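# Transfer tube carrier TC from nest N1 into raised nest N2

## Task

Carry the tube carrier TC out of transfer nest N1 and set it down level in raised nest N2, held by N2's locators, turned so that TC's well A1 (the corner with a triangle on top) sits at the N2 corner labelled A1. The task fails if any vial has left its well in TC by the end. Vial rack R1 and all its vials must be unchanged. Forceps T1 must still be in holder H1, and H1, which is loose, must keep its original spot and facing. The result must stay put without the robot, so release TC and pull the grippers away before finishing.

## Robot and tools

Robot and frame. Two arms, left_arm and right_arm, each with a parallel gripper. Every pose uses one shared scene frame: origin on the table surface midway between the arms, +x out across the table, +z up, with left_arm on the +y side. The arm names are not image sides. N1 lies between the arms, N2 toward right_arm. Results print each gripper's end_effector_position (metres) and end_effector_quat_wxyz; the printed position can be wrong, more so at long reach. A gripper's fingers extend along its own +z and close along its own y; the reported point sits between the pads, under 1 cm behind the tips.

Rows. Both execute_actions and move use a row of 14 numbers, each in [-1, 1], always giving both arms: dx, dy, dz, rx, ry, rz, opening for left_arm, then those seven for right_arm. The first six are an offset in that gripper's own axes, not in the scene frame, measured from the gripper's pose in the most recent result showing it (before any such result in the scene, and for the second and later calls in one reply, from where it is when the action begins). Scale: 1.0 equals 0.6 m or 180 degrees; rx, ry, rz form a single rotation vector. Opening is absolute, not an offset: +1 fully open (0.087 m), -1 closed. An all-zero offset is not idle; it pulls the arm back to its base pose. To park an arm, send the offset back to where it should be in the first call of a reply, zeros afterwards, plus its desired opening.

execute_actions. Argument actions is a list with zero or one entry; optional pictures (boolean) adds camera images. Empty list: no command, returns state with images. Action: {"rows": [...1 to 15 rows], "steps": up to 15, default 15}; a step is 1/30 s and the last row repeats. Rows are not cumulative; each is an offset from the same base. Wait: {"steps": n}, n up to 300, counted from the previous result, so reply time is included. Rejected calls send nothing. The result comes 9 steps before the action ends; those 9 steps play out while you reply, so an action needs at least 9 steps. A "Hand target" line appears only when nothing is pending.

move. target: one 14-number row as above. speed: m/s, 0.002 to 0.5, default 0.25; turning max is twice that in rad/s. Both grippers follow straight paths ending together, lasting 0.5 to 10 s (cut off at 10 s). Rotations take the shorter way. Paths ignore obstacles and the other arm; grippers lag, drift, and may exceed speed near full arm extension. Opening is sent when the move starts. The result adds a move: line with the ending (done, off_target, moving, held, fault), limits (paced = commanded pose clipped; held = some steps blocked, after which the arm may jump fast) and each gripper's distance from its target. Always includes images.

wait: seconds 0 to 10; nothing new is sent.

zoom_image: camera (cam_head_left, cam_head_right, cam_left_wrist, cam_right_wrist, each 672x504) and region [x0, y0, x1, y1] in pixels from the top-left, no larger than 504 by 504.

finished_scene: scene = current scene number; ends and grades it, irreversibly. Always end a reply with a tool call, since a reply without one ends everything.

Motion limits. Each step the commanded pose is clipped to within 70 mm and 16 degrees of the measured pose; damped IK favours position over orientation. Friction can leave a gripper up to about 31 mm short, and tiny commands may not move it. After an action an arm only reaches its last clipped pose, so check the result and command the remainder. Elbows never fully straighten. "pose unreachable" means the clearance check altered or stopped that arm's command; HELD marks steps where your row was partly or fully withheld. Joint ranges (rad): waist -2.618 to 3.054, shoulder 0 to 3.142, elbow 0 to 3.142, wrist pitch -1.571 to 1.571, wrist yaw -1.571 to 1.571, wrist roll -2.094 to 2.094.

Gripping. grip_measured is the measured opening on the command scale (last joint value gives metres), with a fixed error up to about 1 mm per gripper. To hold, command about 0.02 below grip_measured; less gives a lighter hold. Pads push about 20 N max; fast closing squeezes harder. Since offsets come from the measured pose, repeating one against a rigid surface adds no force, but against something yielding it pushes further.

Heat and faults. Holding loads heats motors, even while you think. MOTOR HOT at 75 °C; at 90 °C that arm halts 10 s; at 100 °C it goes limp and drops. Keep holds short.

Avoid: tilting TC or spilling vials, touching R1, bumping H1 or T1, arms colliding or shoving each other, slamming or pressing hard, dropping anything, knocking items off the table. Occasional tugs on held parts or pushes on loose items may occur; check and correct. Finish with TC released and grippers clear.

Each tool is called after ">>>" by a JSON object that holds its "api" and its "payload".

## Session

>>> {"api": "execute_actions", "payload": {"actions": []}}

Scene clock: 0.00 s of 12600.00 s.
left_arm: end_effector_position=(+0.4309, +0.3260, +0.3713) grip_measured=+0.992 end_effector_quat_wxyz=(-0.334, +0.626, -0.560, +0.428) | right_arm: end_effector_position=(+0.3955, +0.0554, +0.2464) grip_measured=+0.983 end_effector_quat_wxyz=(+0.598, +0.121, +0.781, +0.137)
Joint positions: left_arm=[ 0.081  1.551  1.675 -0.553  0.136 -1.687  0.087] | right_arm=[ 0.926  1.898  1.614 -0.061  0.748  0.62   0.087]
Joint velocities: left_arm=[-0.002  0.002 -0.032 -0.022 -0.022  0.022  0.   ] | right_arm=[-0.002 -0.007 -0.017 -0.051 -0.037  0.022  0.   ]
Hand target (left_arm): +0.431, +0.326, +0.371; -0.334, +0.626, -0.560, +0.428
Hand target (right_arm): +0.395, +0.055, +0.246; +0.598, +0.121, +0.781, +0.137

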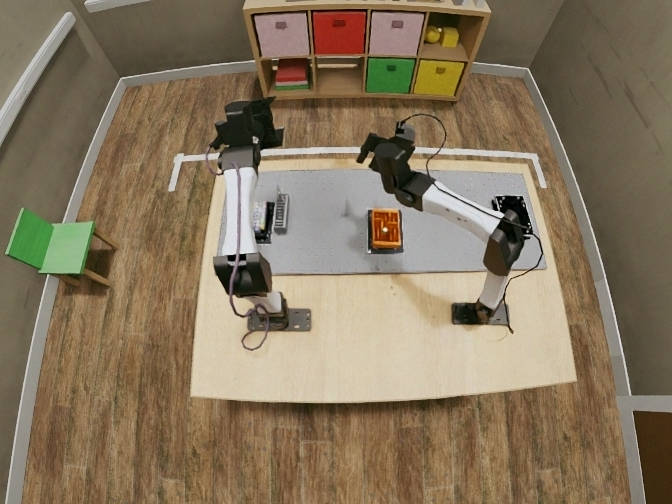

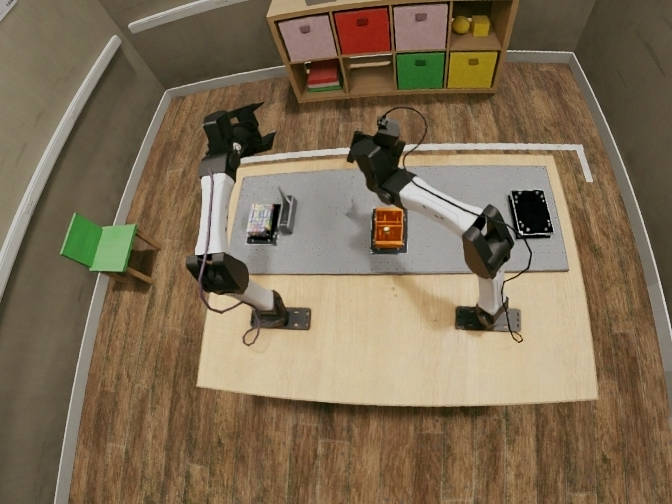

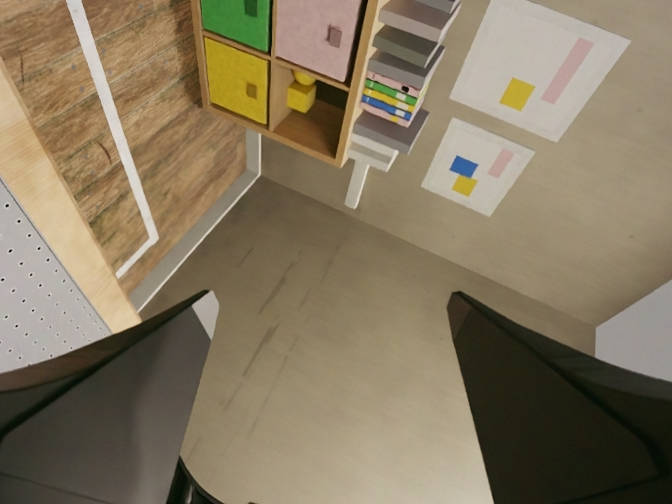

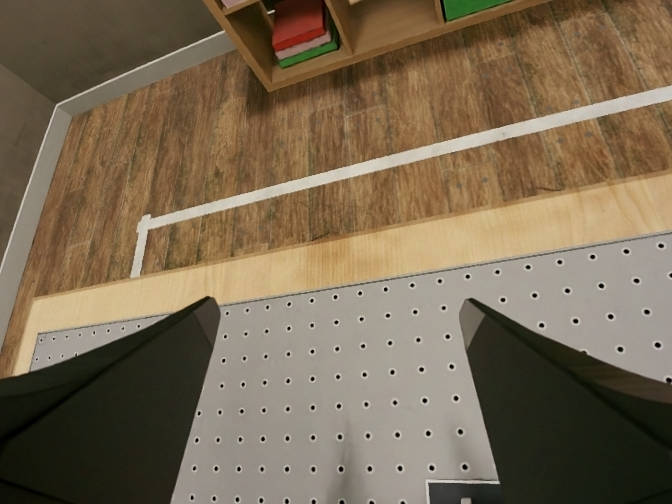

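>>> {"api": "move", "payload": {"target": [0,0,0,0,0,0,1,0.249,-0.149,-0.203,0.094,0.411,-0.083,1]}}

>>> {"api": "zoom_image", "payload": {"camera": "cam_head_right", "region": [495, 175, 575, 250]}}

Scene clock: 3.63 s of 12600.00 s.
left_arm: end_effector_position=(+0.4309, +0.3260, +0.3713) grip_measured=+0.992 end_effector_quat_wxyz=(-0.334, +0.626, -0.560, +0.428) | right_arm: end_effector_position=(+0.2366, +0.0187, +0.1100) grip_measured=+0.983 end_effector_quat_wxyz=(+0.009, -0.006, +1.000, +0.003)
Joint positions: left_arm=[ 0.081  1.551  1.675 -0.553  0.136 -1.687  0.087] | right_arm=[ 0.845  2.308  2.271 -1.518  0.007  0.758  0.087]
Joint velocities: left_arm=[ 0.002 -0.007  0.017 -0.022  0.022 -0.037 -0.   ] | right_arm=[-0.002 -0.002 -0.012 -0.081 -0.007 -0.022 -0.001]
Hand target (left_arm): +0.431, +0.326, +0.371; -0.334, +0.626, -0.560, +0.428
Hand target (right_arm): +0.238, +0.018, +0.109; +0.001, -0.005, +1.000, +0.004
Off the commanded pose (left_arm): 0.000 m, 0 deg.
Off the commanded pose (right_arm): 0.002 m, 1 deg.
Kept back: nothing.
move: done

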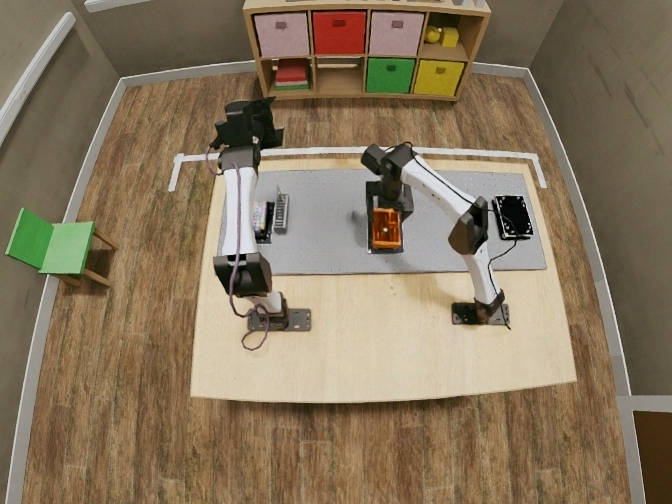

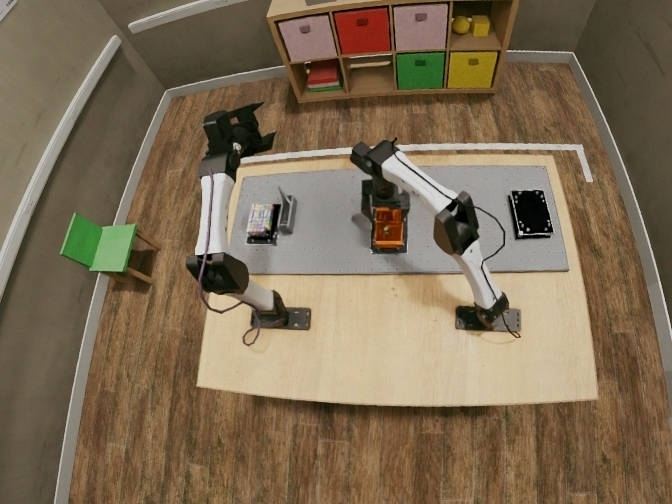

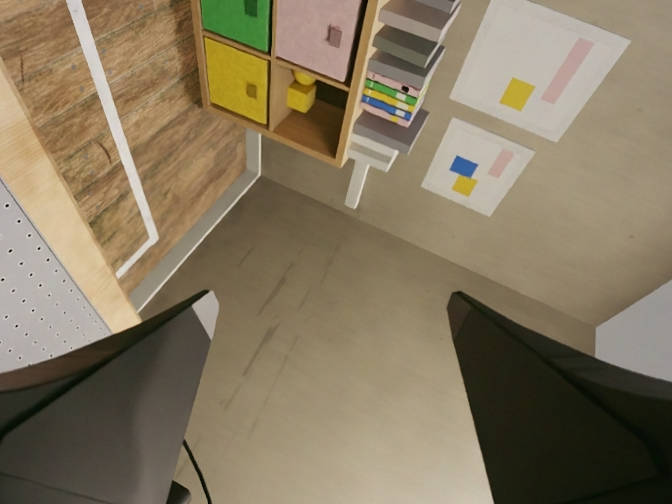

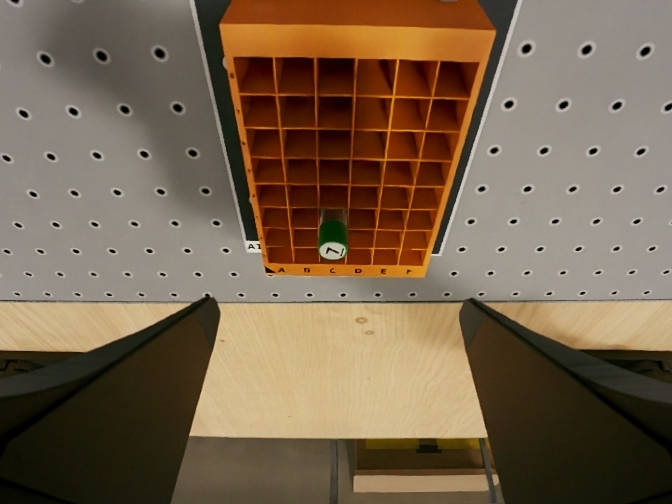

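Region (495, 175, 575, 250) of cam_head_right's 672x504 image, scaled by 6.300, with more detail than that image has; it fills the top 472 rows of this view, and the rest is white.

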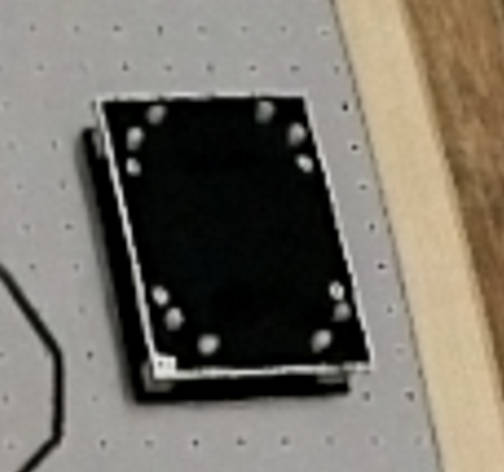

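Need −5 mm y, yaw +0.02 rad.

>>> {"api": "move", "payload": {"target": [0,0,0,0,0,0,1,-0.006,-0.014,0.085,0,0.005,0.01,1], "speed": 0.07}}

Scene clock: 5.03 s of 12600.00 s.
left_arm: end_effector_position=(+0.4309, +0.3260, +0.3713) grip_measured=+0.992 end_effector_quat_wxyz=(-0.334, +0.626, -0.560, +0.428) | right_arm: end_effector_position=(+0.2374, +0.0106, +0.0579) grip_measured=+0.983 end_effector_quat_wxyz=(-0.006, +0.004, +1.000, -0.005)
Joint positions: left_arm=[ 0.081  1.551  1.675 -0.553  0.136 -1.687  0.087] | right_arm=[ 0.826  2.293  2.035 -1.327 -0.002  0.758  0.087]
Joint velocities: left_arm=[ 0.002  0.012  0.002 -0.007  0.139 -0.037  0.   ] | right_arm=[ 0.002 -0.007 -0.002  0.022  0.037 -0.022 -0.   ]
Hand target (left_arm): +0.431, +0.326, +0.371; -0.334, +0.626, -0.560, +0.428
Hand target (right_arm): +0.240, +0.010, +0.059; +0.000, +0.010, +1.000, +0.003
Off the commanded pose (left_arm): 0.000 m, 0 deg.
Off the commanded pose (right_arm): 0.004 m, 1 deg.
Kept back: nothing.
move: done

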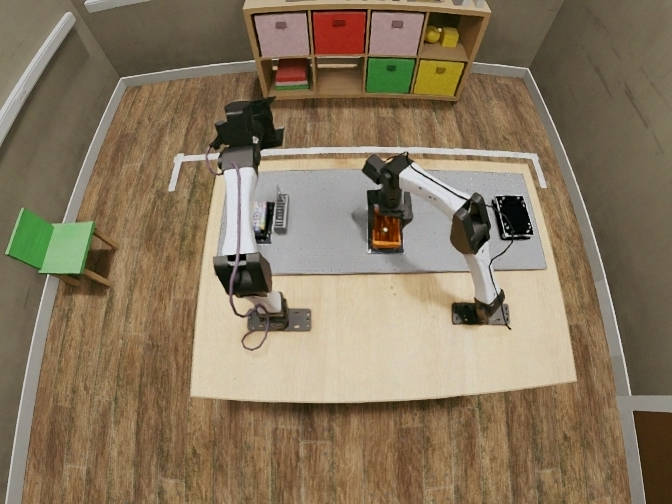

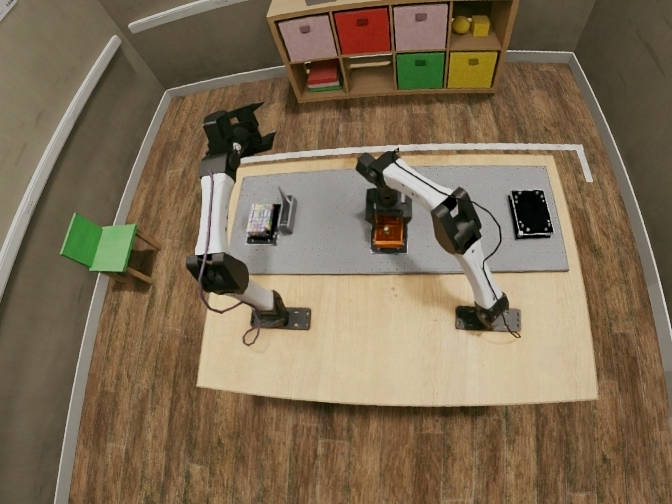

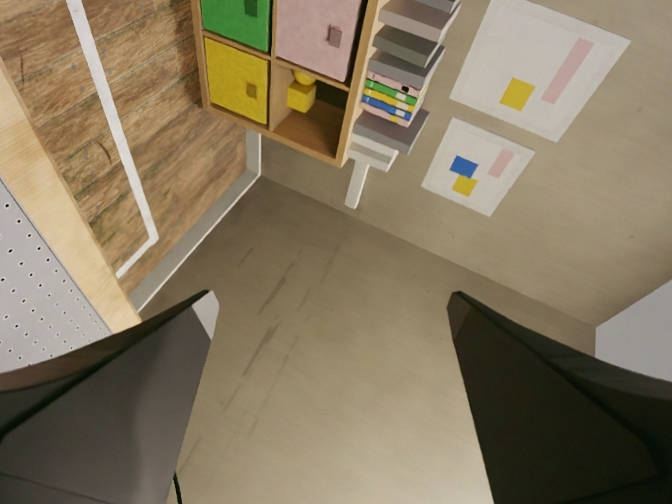

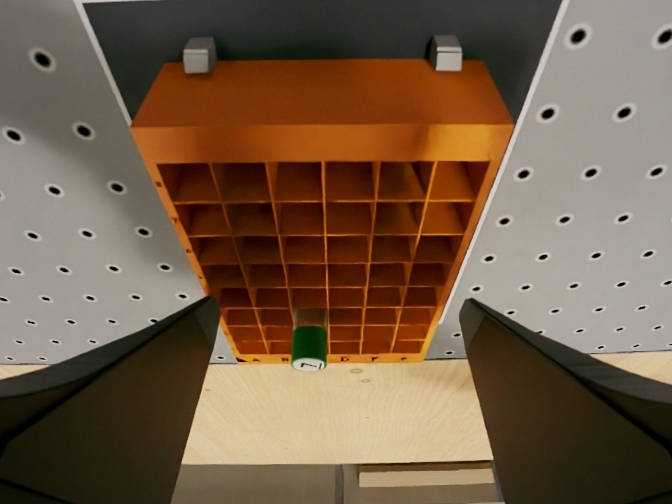

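>>> {"api": "move", "payload": {"target": [0,0,0,0,0,0,1,-0.007,0.008,0,-0.007,-0.007,0,1], "speed": 0.02}}

Scene clock: 7.87 s of 12600.00 s.
left_arm: end_effector_position=(+0.4309, +0.3260, +0.3713) grip_measured=+0.992 end_effector_quat_wxyz=(-0.334, +0.626, -0.560, +0.428) | right_arm: end_effector_position=(+0.2375, +0.0107, +0.0579) grip_measured=+0.983 end_effector_quat_wxyz=(-0.006, +0.004, +1.000, -0.004)
Joint positions: left_arm=[ 0.081  1.551  1.675 -0.553  0.136 -1.687  0.087] | right_arm=[ 0.826  2.293  2.035 -1.327 -0.002  0.758  0.087]
Joint velocities: left_arm=[-0.002 -0.007 -0.007  0.022 -0.007  0.007  0.   ] | right_arm=[ 0.002  0.002  0.007  0.081 -0.051  0.037  0.   ]
Hand target (left_arm): +0.431, +0.326, +0.371; -0.334, +0.626, -0.560, +0.428
Hand target (right_arm): +0.242, +0.015, +0.058; +0.005, +0.004, +1.000, +0.006
Off the commanded pose (left_arm): 0.000 m, 0 deg.
Off the commanded pose (right_arm): 0.006 m, 2 deg.
Kept back: nothing.
move: done

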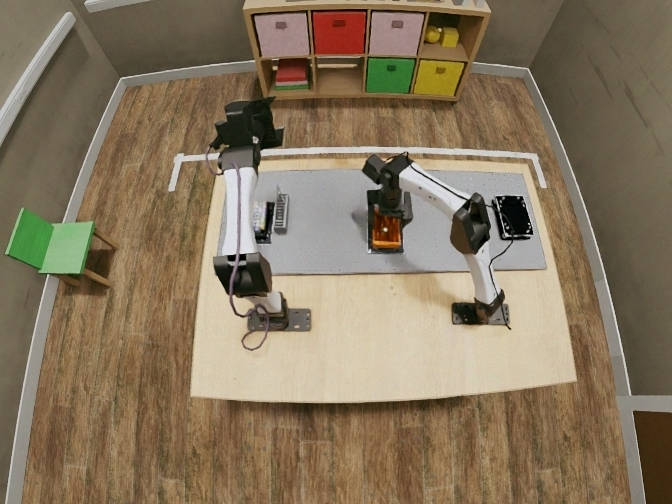

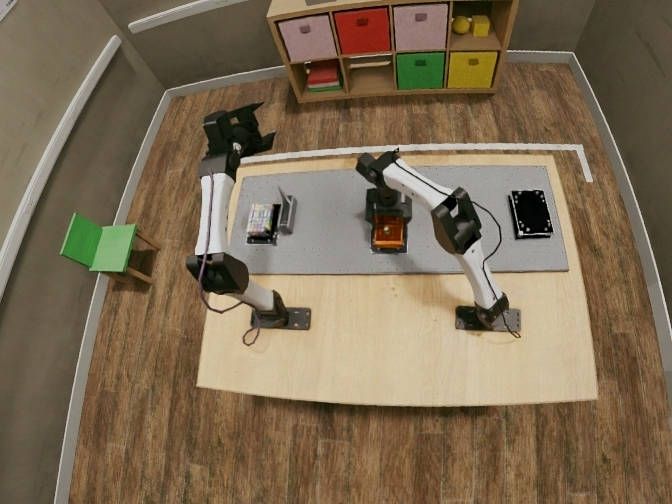

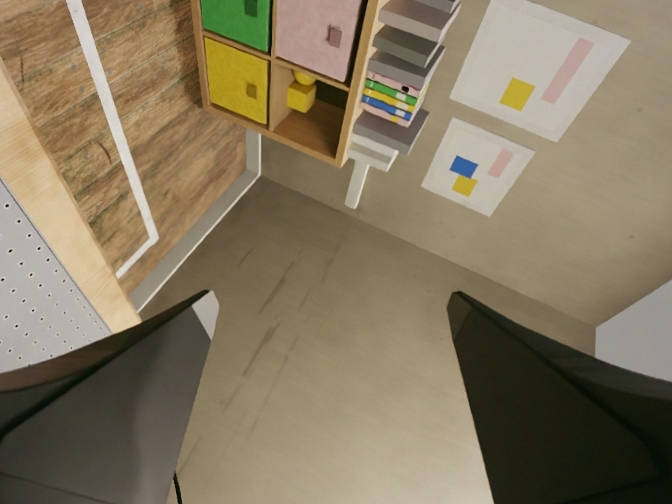

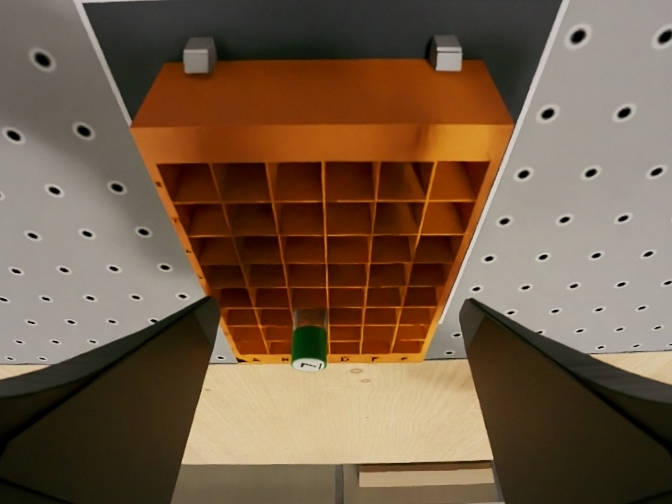

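>>> {"api": "move", "payload": {"target": [0,0,0,0,0,0,1,-0.012,0.013,0.003,-0.0115,-0.011,0,1], "speed": 0.03}}

Scene clock: 9.17 s of 12600.00 s.
left_arm: end_effector_position=(+0.4309, +0.3260, +0.3713) grip_measured=+0.992 end_effector_quat_wxyz=(-0.334, +0.626, -0.560, +0.428) | right_arm: end_effector_position=(+0.2382, +0.0112, +0.0578) grip_measured=+0.983 end_effector_quat_wxyz=(-0.004, +0.002, +1.000, -0.003)
Joint positions: left_arm=[ 0.081  1.551  1.675 -0.553  0.136 -1.687  0.087] | right_arm=[ 0.826  2.293  2.035 -1.323 -0.002  0.754  0.087]
Joint velocities: left_arm=[-0.012 -0.007  0.007  0.007 -0.037  0.022  0.001] | right_arm=[-0.007 -0.007  0.007 -0.066 -0.022  0.007 -0.   ]
Hand target (left_arm): +0.431, +0.326, +0.371; -0.334, +0.626, -0.560, +0.428
Hand target (right_arm): +0.245, +0.018, +0.056; +0.011, +0.004, +1.000, +0.013
Off the commanded pose (left_arm): 0.000 m, 0 deg.
Off the commanded pose (right_arm): 0.010 m, 3 deg.
Kept back: nothing.
move: off_target (right_arm)

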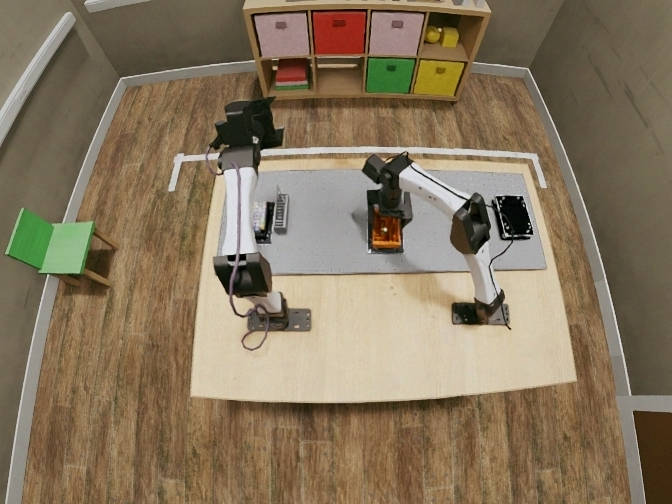

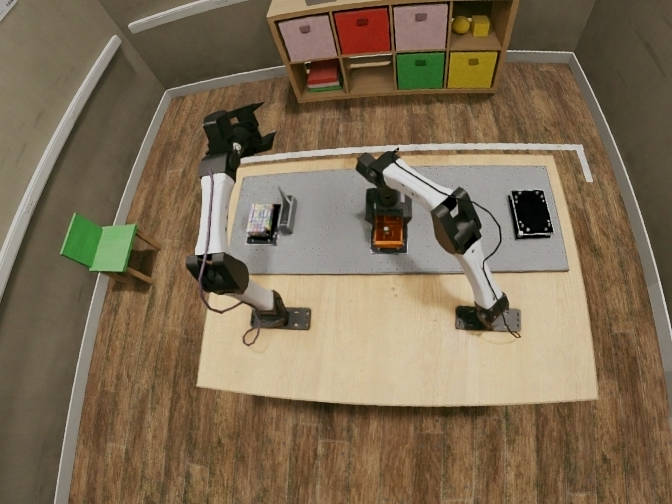

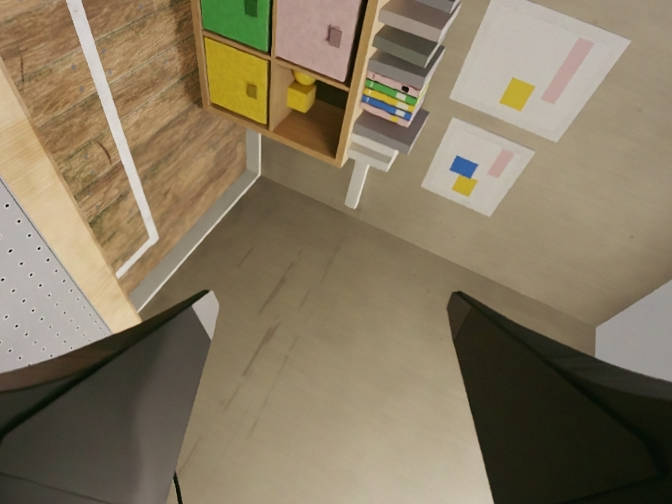

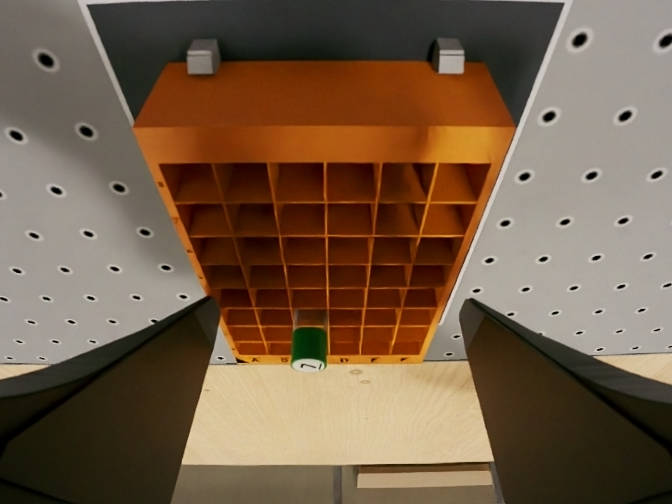

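The finger rests on the rim; lift a bit.

>>> {"api": "move", "payload": {"target": [0,0,0,0,0,0,1,-0.004,0.006,-0.02,-0.004,-0.004,0.003,1], "speed": 0.03}}

Scene clock: 11.90 s of 12600.00 s.
left_arm: end_effector_position=(+0.4309, +0.3260, +0.3713) grip_measured=+0.992 end_effector_quat_wxyz=(-0.334, +0.626, -0.560, +0.428) | right_arm: end_effector_position=(+0.2402, +0.0133, +0.0638) grip_measured=+0.983 end_effector_quat_wxyz=(-0.000, +0.004, +1.000, +0.001)
Joint positions: left_arm=[ 0.081  1.551  1.675 -0.553  0.136 -1.687  0.087] | right_arm=[ 0.826  2.293  2.06  -1.337 -0.002  0.759  0.087]
Joint velocities: left_arm=[-0.012 -0.002 -0.002 -0.022 -0.007  0.037  0.001] | right_arm=[-0.002  0.007 -0.017 -0.066  0.066  0.037 -0.   ]
Hand target (left_arm): +0.431, +0.326, +0.371; -0.334, +0.626, -0.560, +0.428
Hand target (right_arm): +0.241, +0.015, +0.070; +0.002, +0.007, +1.000, +0.003
Off the commanded pose (left_arm): 0.000 m, 0 deg.
Off the commanded pose (right_arm): 0.006 m, 0 deg.
Kept back: nothing.
move: done

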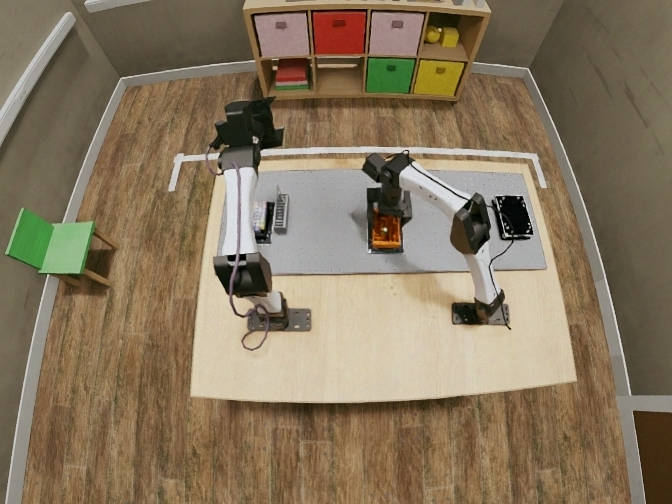

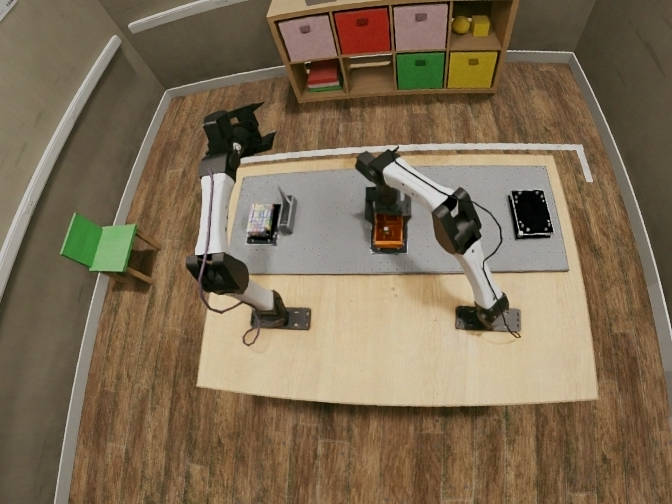

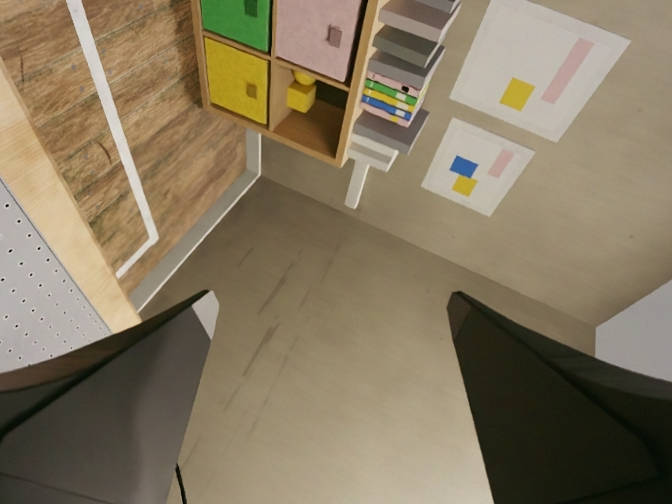

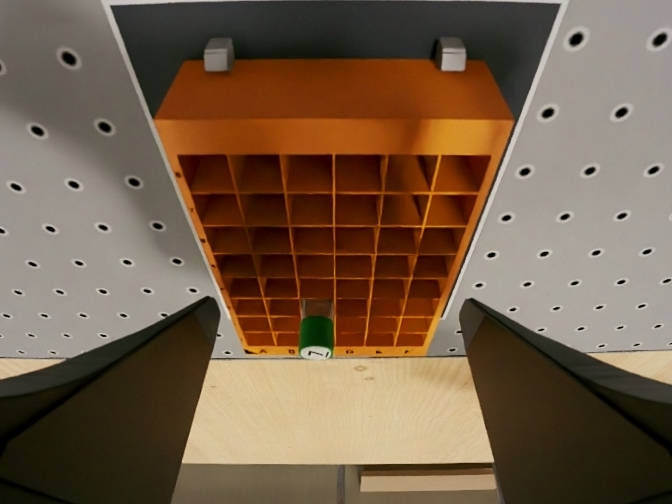

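>>> {"api": "move", "payload": {"target": [0,0,0,0,0,0,1,-0.003,0.004,0.055,-0.002,-0.002,0,1], "speed": 0.03}}

Scene clock: 13.47 s of 12600.00 s.
left_arm: end_effector_position=(+0.4309, +0.3260, +0.3713) grip_measured=+0.992 end_effector_quat_wxyz=(-0.334, +0.626, -0.560, +0.428) | right_arm: end_effector_position=(+0.2423, +0.0153, +0.0398) grip_measured=+0.983 end_effector_quat_wxyz=(+0.005, +0.004, +1.000, +0.006)
Joint positions: left_arm=[ 0.081  1.551  1.675 -0.553  0.136 -1.687  0.087] | right_arm=[ 0.826  2.293  1.967 -1.228 -0.002  0.76   0.087]
Joint velocities: left_arm=[ 0.007  0.007 -0.007 -0.007 -0.007 -0.007 -0.   ] | right_arm=[-0.012 -0.007 -0.007 -0.037  0.051 -0.022 -0.   ]
Hand target (left_arm): +0.431, +0.326, +0.371; -0.334, +0.626, -0.560, +0.428
Hand target (right_arm): +0.242, +0.015, +0.031; +0.003, +0.004, +1.000, +0.004
Off the commanded pose (left_arm): 0.000 m, 0 deg.
Off the commanded pose (right_arm): 0.009 m, 0 deg.
Kept back: nothing.
move: done

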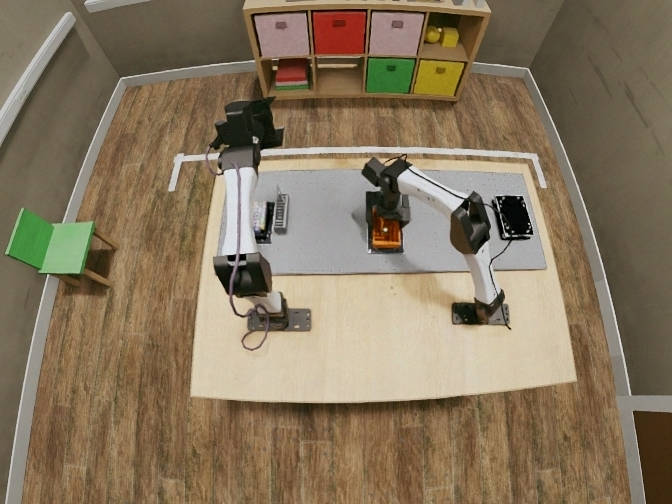

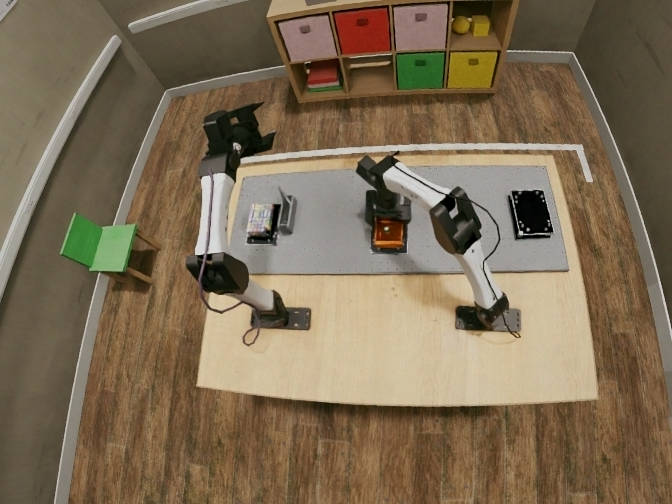

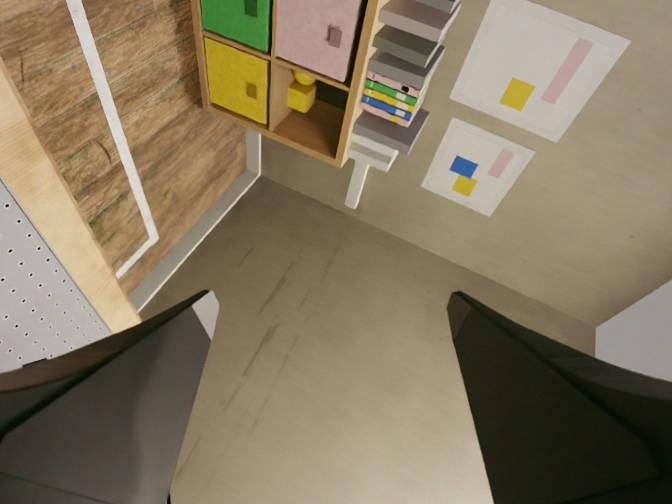

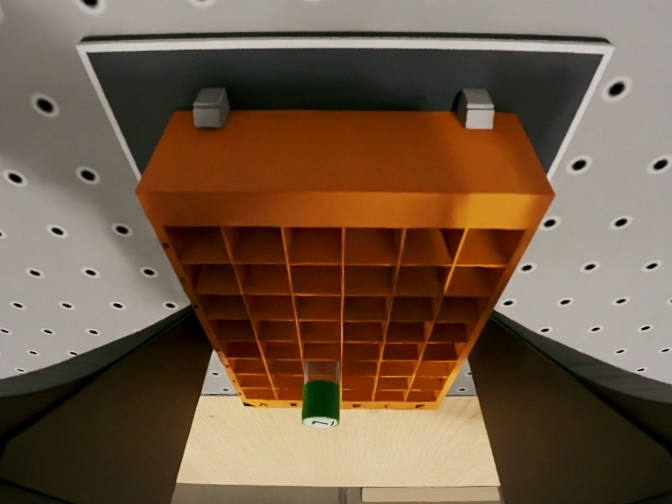

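>>> {"api": "move", "payload": {"target": [0,0,0,0,0,0,1,0,0,0,0,0,0,0.88]}}

>>> {"api": "move", "payload": {"target": [0,0,0,0,0,0,1,0,0.002,-0.125,0,0,0,0.88], "speed": 0.07}}

>>> {"api": "move", "payload": {"target": [0,0,0,0,0,0,1,-0.097,-0.79,-0.005,0,0,-0.012,0.88], "speed": 0.17}}

Scene clock: 14.47 s of 12600.00 s.
left_arm: end_effector_position=(+0.4309, +0.3260, +0.3713) grip_measured=+0.992 end_effector_quat_wxyz=(-0.334, +0.626, -0.560, +0.428) | right_arm: end_effector_position=(+0.2422, +0.0151, +0.0398) grip_measured=+0.928 end_effector_quat_wxyz=(+0.005, +0.004, +1.000, +0.006)
Joint positions: left_arm=[ 0.081  1.551  1.675 -0.553  0.136 -1.687  0.087] | right_arm=[ 0.826  2.293  1.967 -1.229 -0.002  0.759  0.084]
Joint velocities: left_arm=[ 0.007 -0.007  0.002  0.007  0.007  0.022  0.001] | right_arm=[ 0.002 -0.007  0.002  0.037 -0.037 -0.066 -0.001]
Hand target (left_arm): +0.431, +0.326, +0.371; -0.334, +0.626, -0.560, +0.428
Hand target (right_arm): +0.242, +0.015, +0.040; +0.005, +0.004, +1.000, +0.006
Off the commanded pose (left_arm): 0.000 m, 0 deg.
Off the commanded pose (right_arm): 0.000 m, 0 deg.
Kept back: nothing.
move: done

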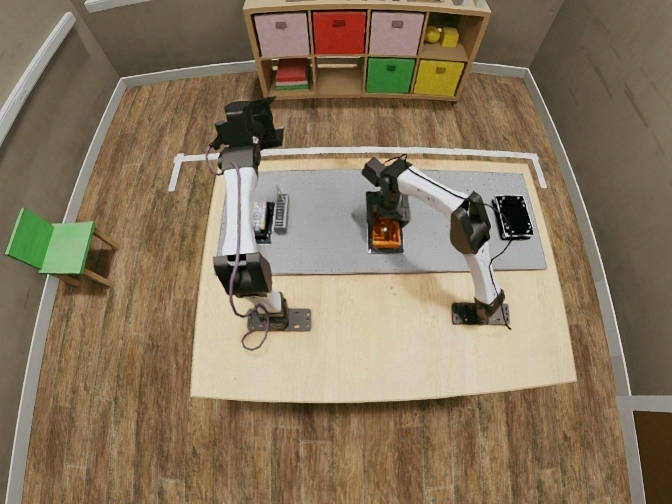

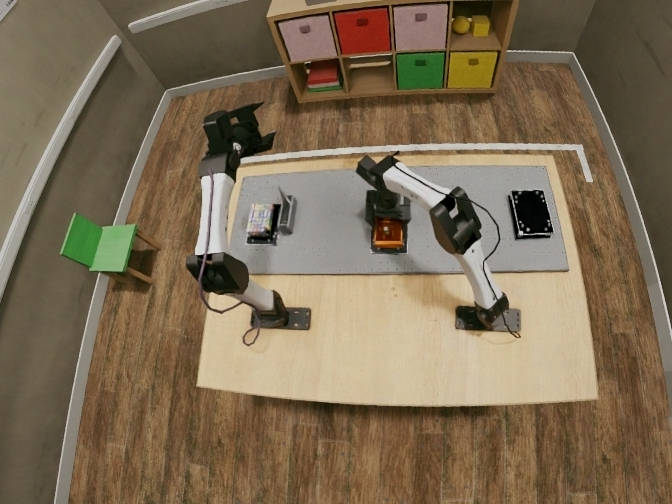

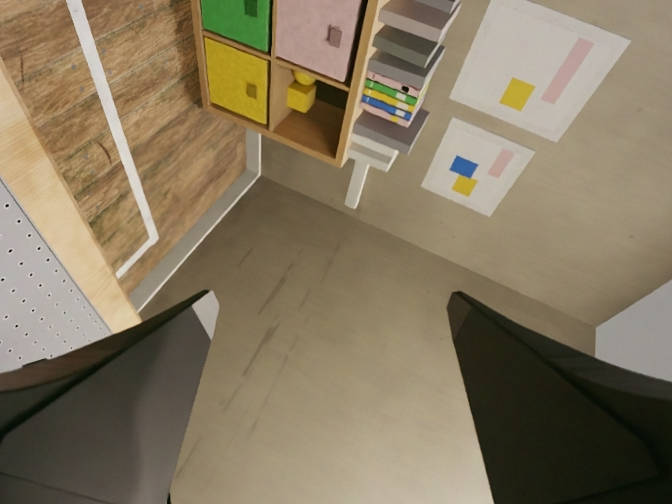

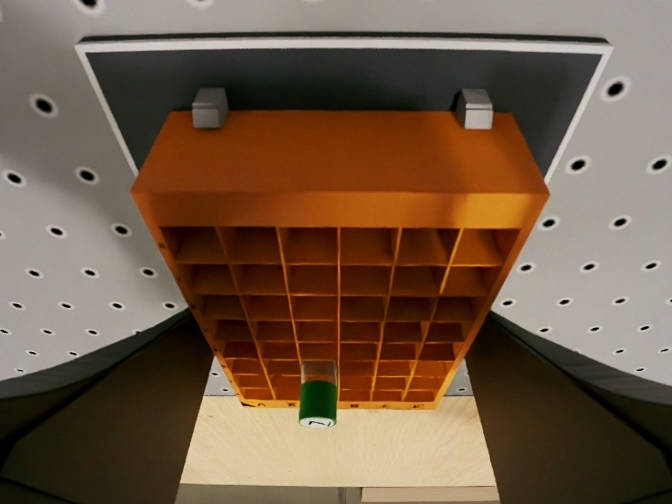

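Scene clock: 16.10 s of 12600.00 s.
left_arm: end_effector_position=(+0.4309, +0.3260, +0.3713) grip_measured=+0.992 end_effector_quat_wxyz=(-0.334, +0.626, -0.560, +0.428) | right_arm: end_effector_position=(+0.2428, +0.0155, +0.1135) grip_measured=+0.928 end_effector_quat_wxyz=(+0.007, +0.004, +1.000, +0.007)
Joint positions: left_arm=[ 0.081  1.551  1.675 -0.553  0.136 -1.687  0.087] | right_arm=[ 0.826  2.318  2.302 -1.535 -0.001  0.759  0.084]
Joint velocities: left_arm=[-0.012 -0.002  0.007  0.007 -0.007 -0.007 -0.   ] | right_arm=[ 0.012 -0.002  0.017 -0.007  0.037 -0.037 -0.002]
Hand target (left_arm): +0.431, +0.326, +0.371; -0.334, +0.626, -0.560, +0.428
Hand target (right_arm): +0.243, +0.016, +0.115; +0.005, +0.004, +1.000, +0.006
Off the commanded pose (left_arm): 0.000 m, 0 deg.
Off the commanded pose (right_arm): 0.002 m, 0 deg.
Kept back: nothing.
move: done

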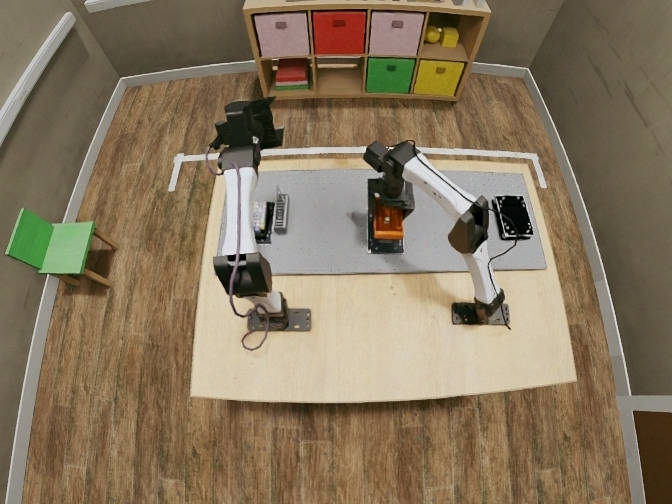

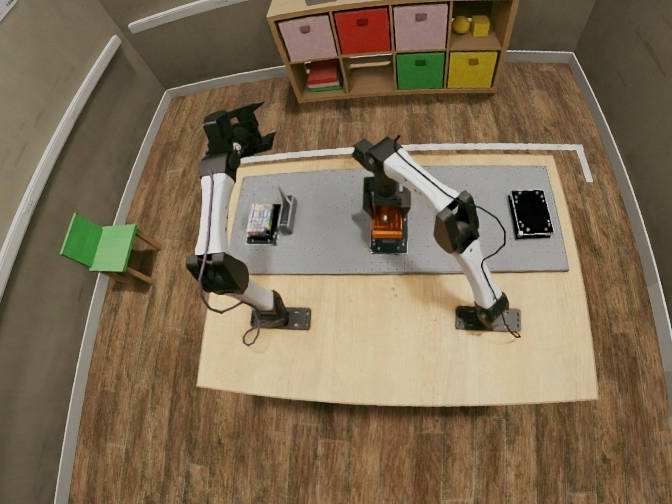

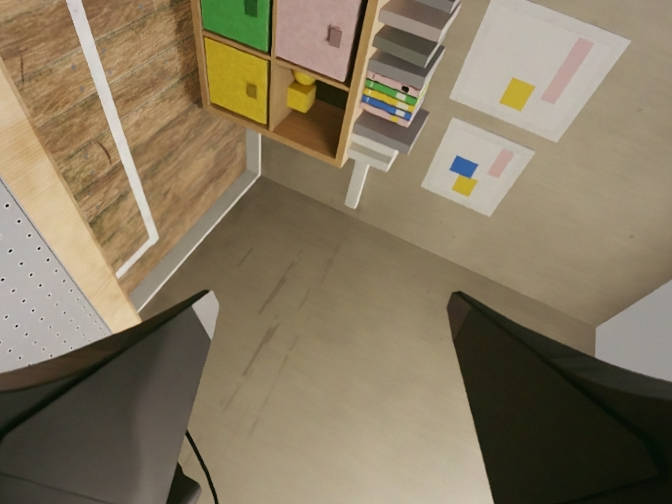

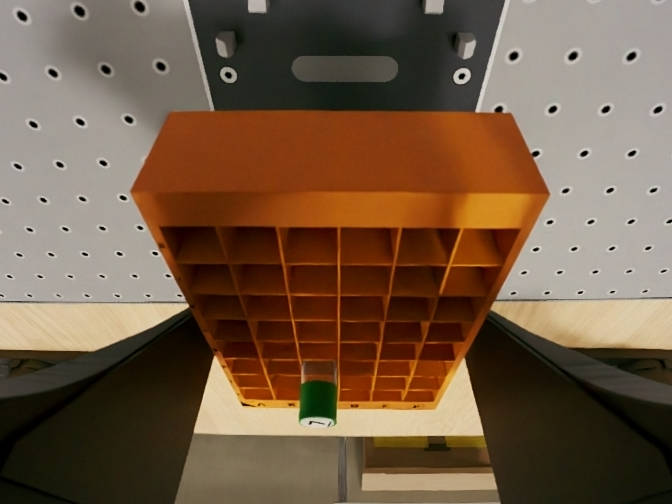

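Scene clock: 19.47 s of 12600.00 s.
left_arm: end_effector_position=(+0.4309, +0.3260, +0.3713) grip_measured=+0.992 end_effector_quat_wxyz=(-0.334, +0.626, -0.560, +0.428) | right_arm: end_effector_position=(+0.2910, -0.4626, +0.1099) grip_measured=+0.928 end_effector_quat_wxyz=(+0.009, -0.010, +1.000, -0.002)
Joint positions: left_arm=[ 0.081  1.551  1.675 -0.553  0.136 -1.687  0.087] | right_arm=[-0.349  2.121  1.966 -1.399 -0.003 -0.443  0.084]
Joint velocities: left_arm=[ 0.002  0.002 -0.012  0.066  0.037  0.037 -0.001] | right_arm=[-0.007  0.002 -0.002 -0.037  0.007  0.022  0.   ]
Hand target (left_arm): +0.431, +0.326, +0.371; -0.334, +0.626, -0.560, +0.428
Hand target (right_arm): +0.292, -0.462, +0.111; +0.006, -0.014, +1.000, +0.002
Off the commanded pose (left_arm): 0.000 m, 0 deg.
Off the commanded pose (right_arm): 0.007 m, 1 deg.
Kept back: nothing.
move: done

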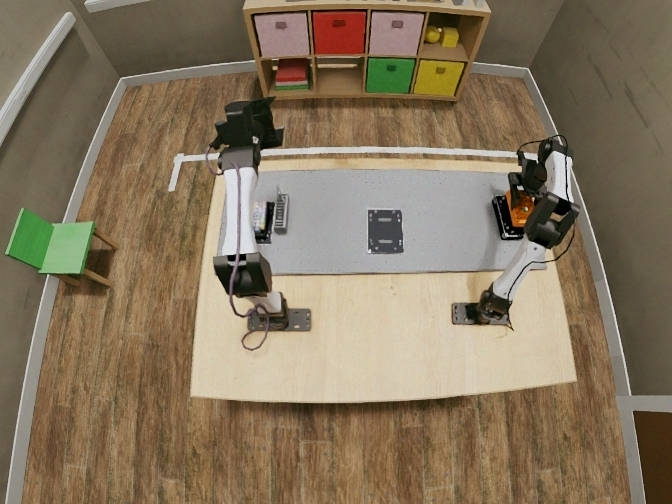

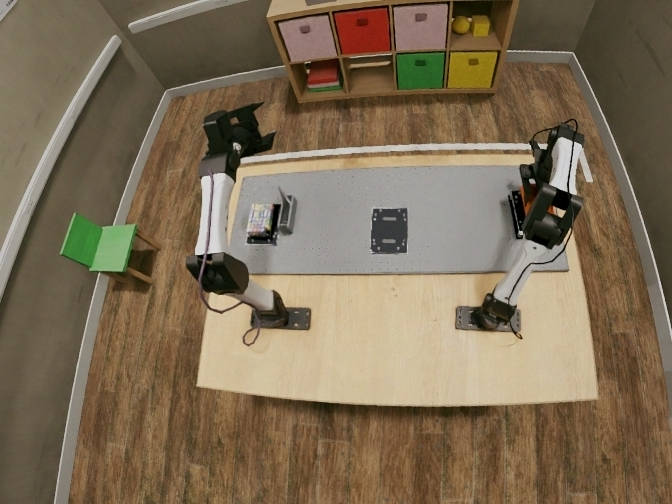

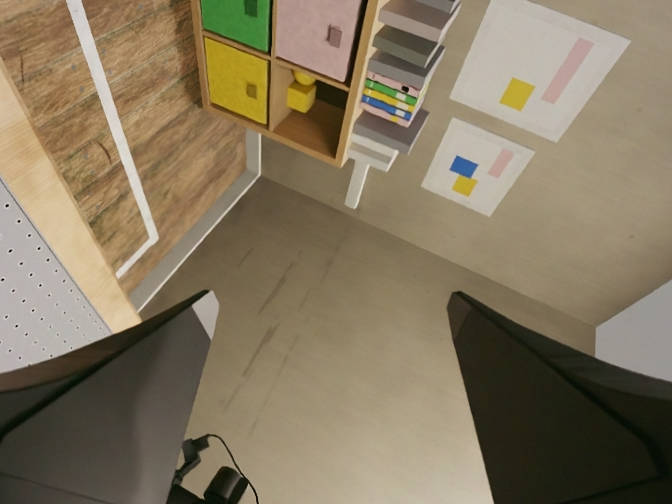

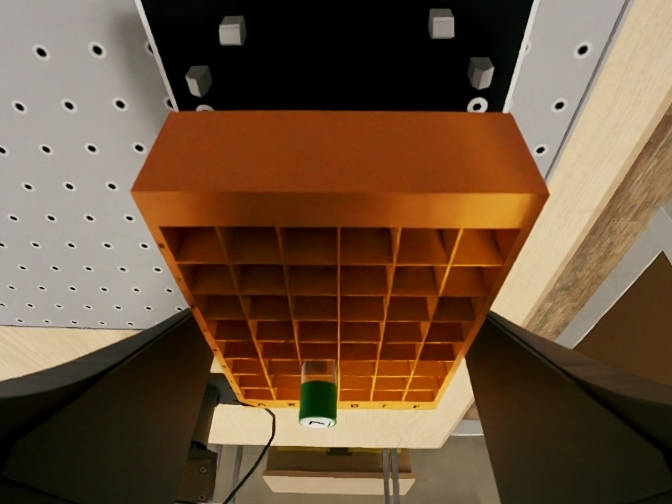

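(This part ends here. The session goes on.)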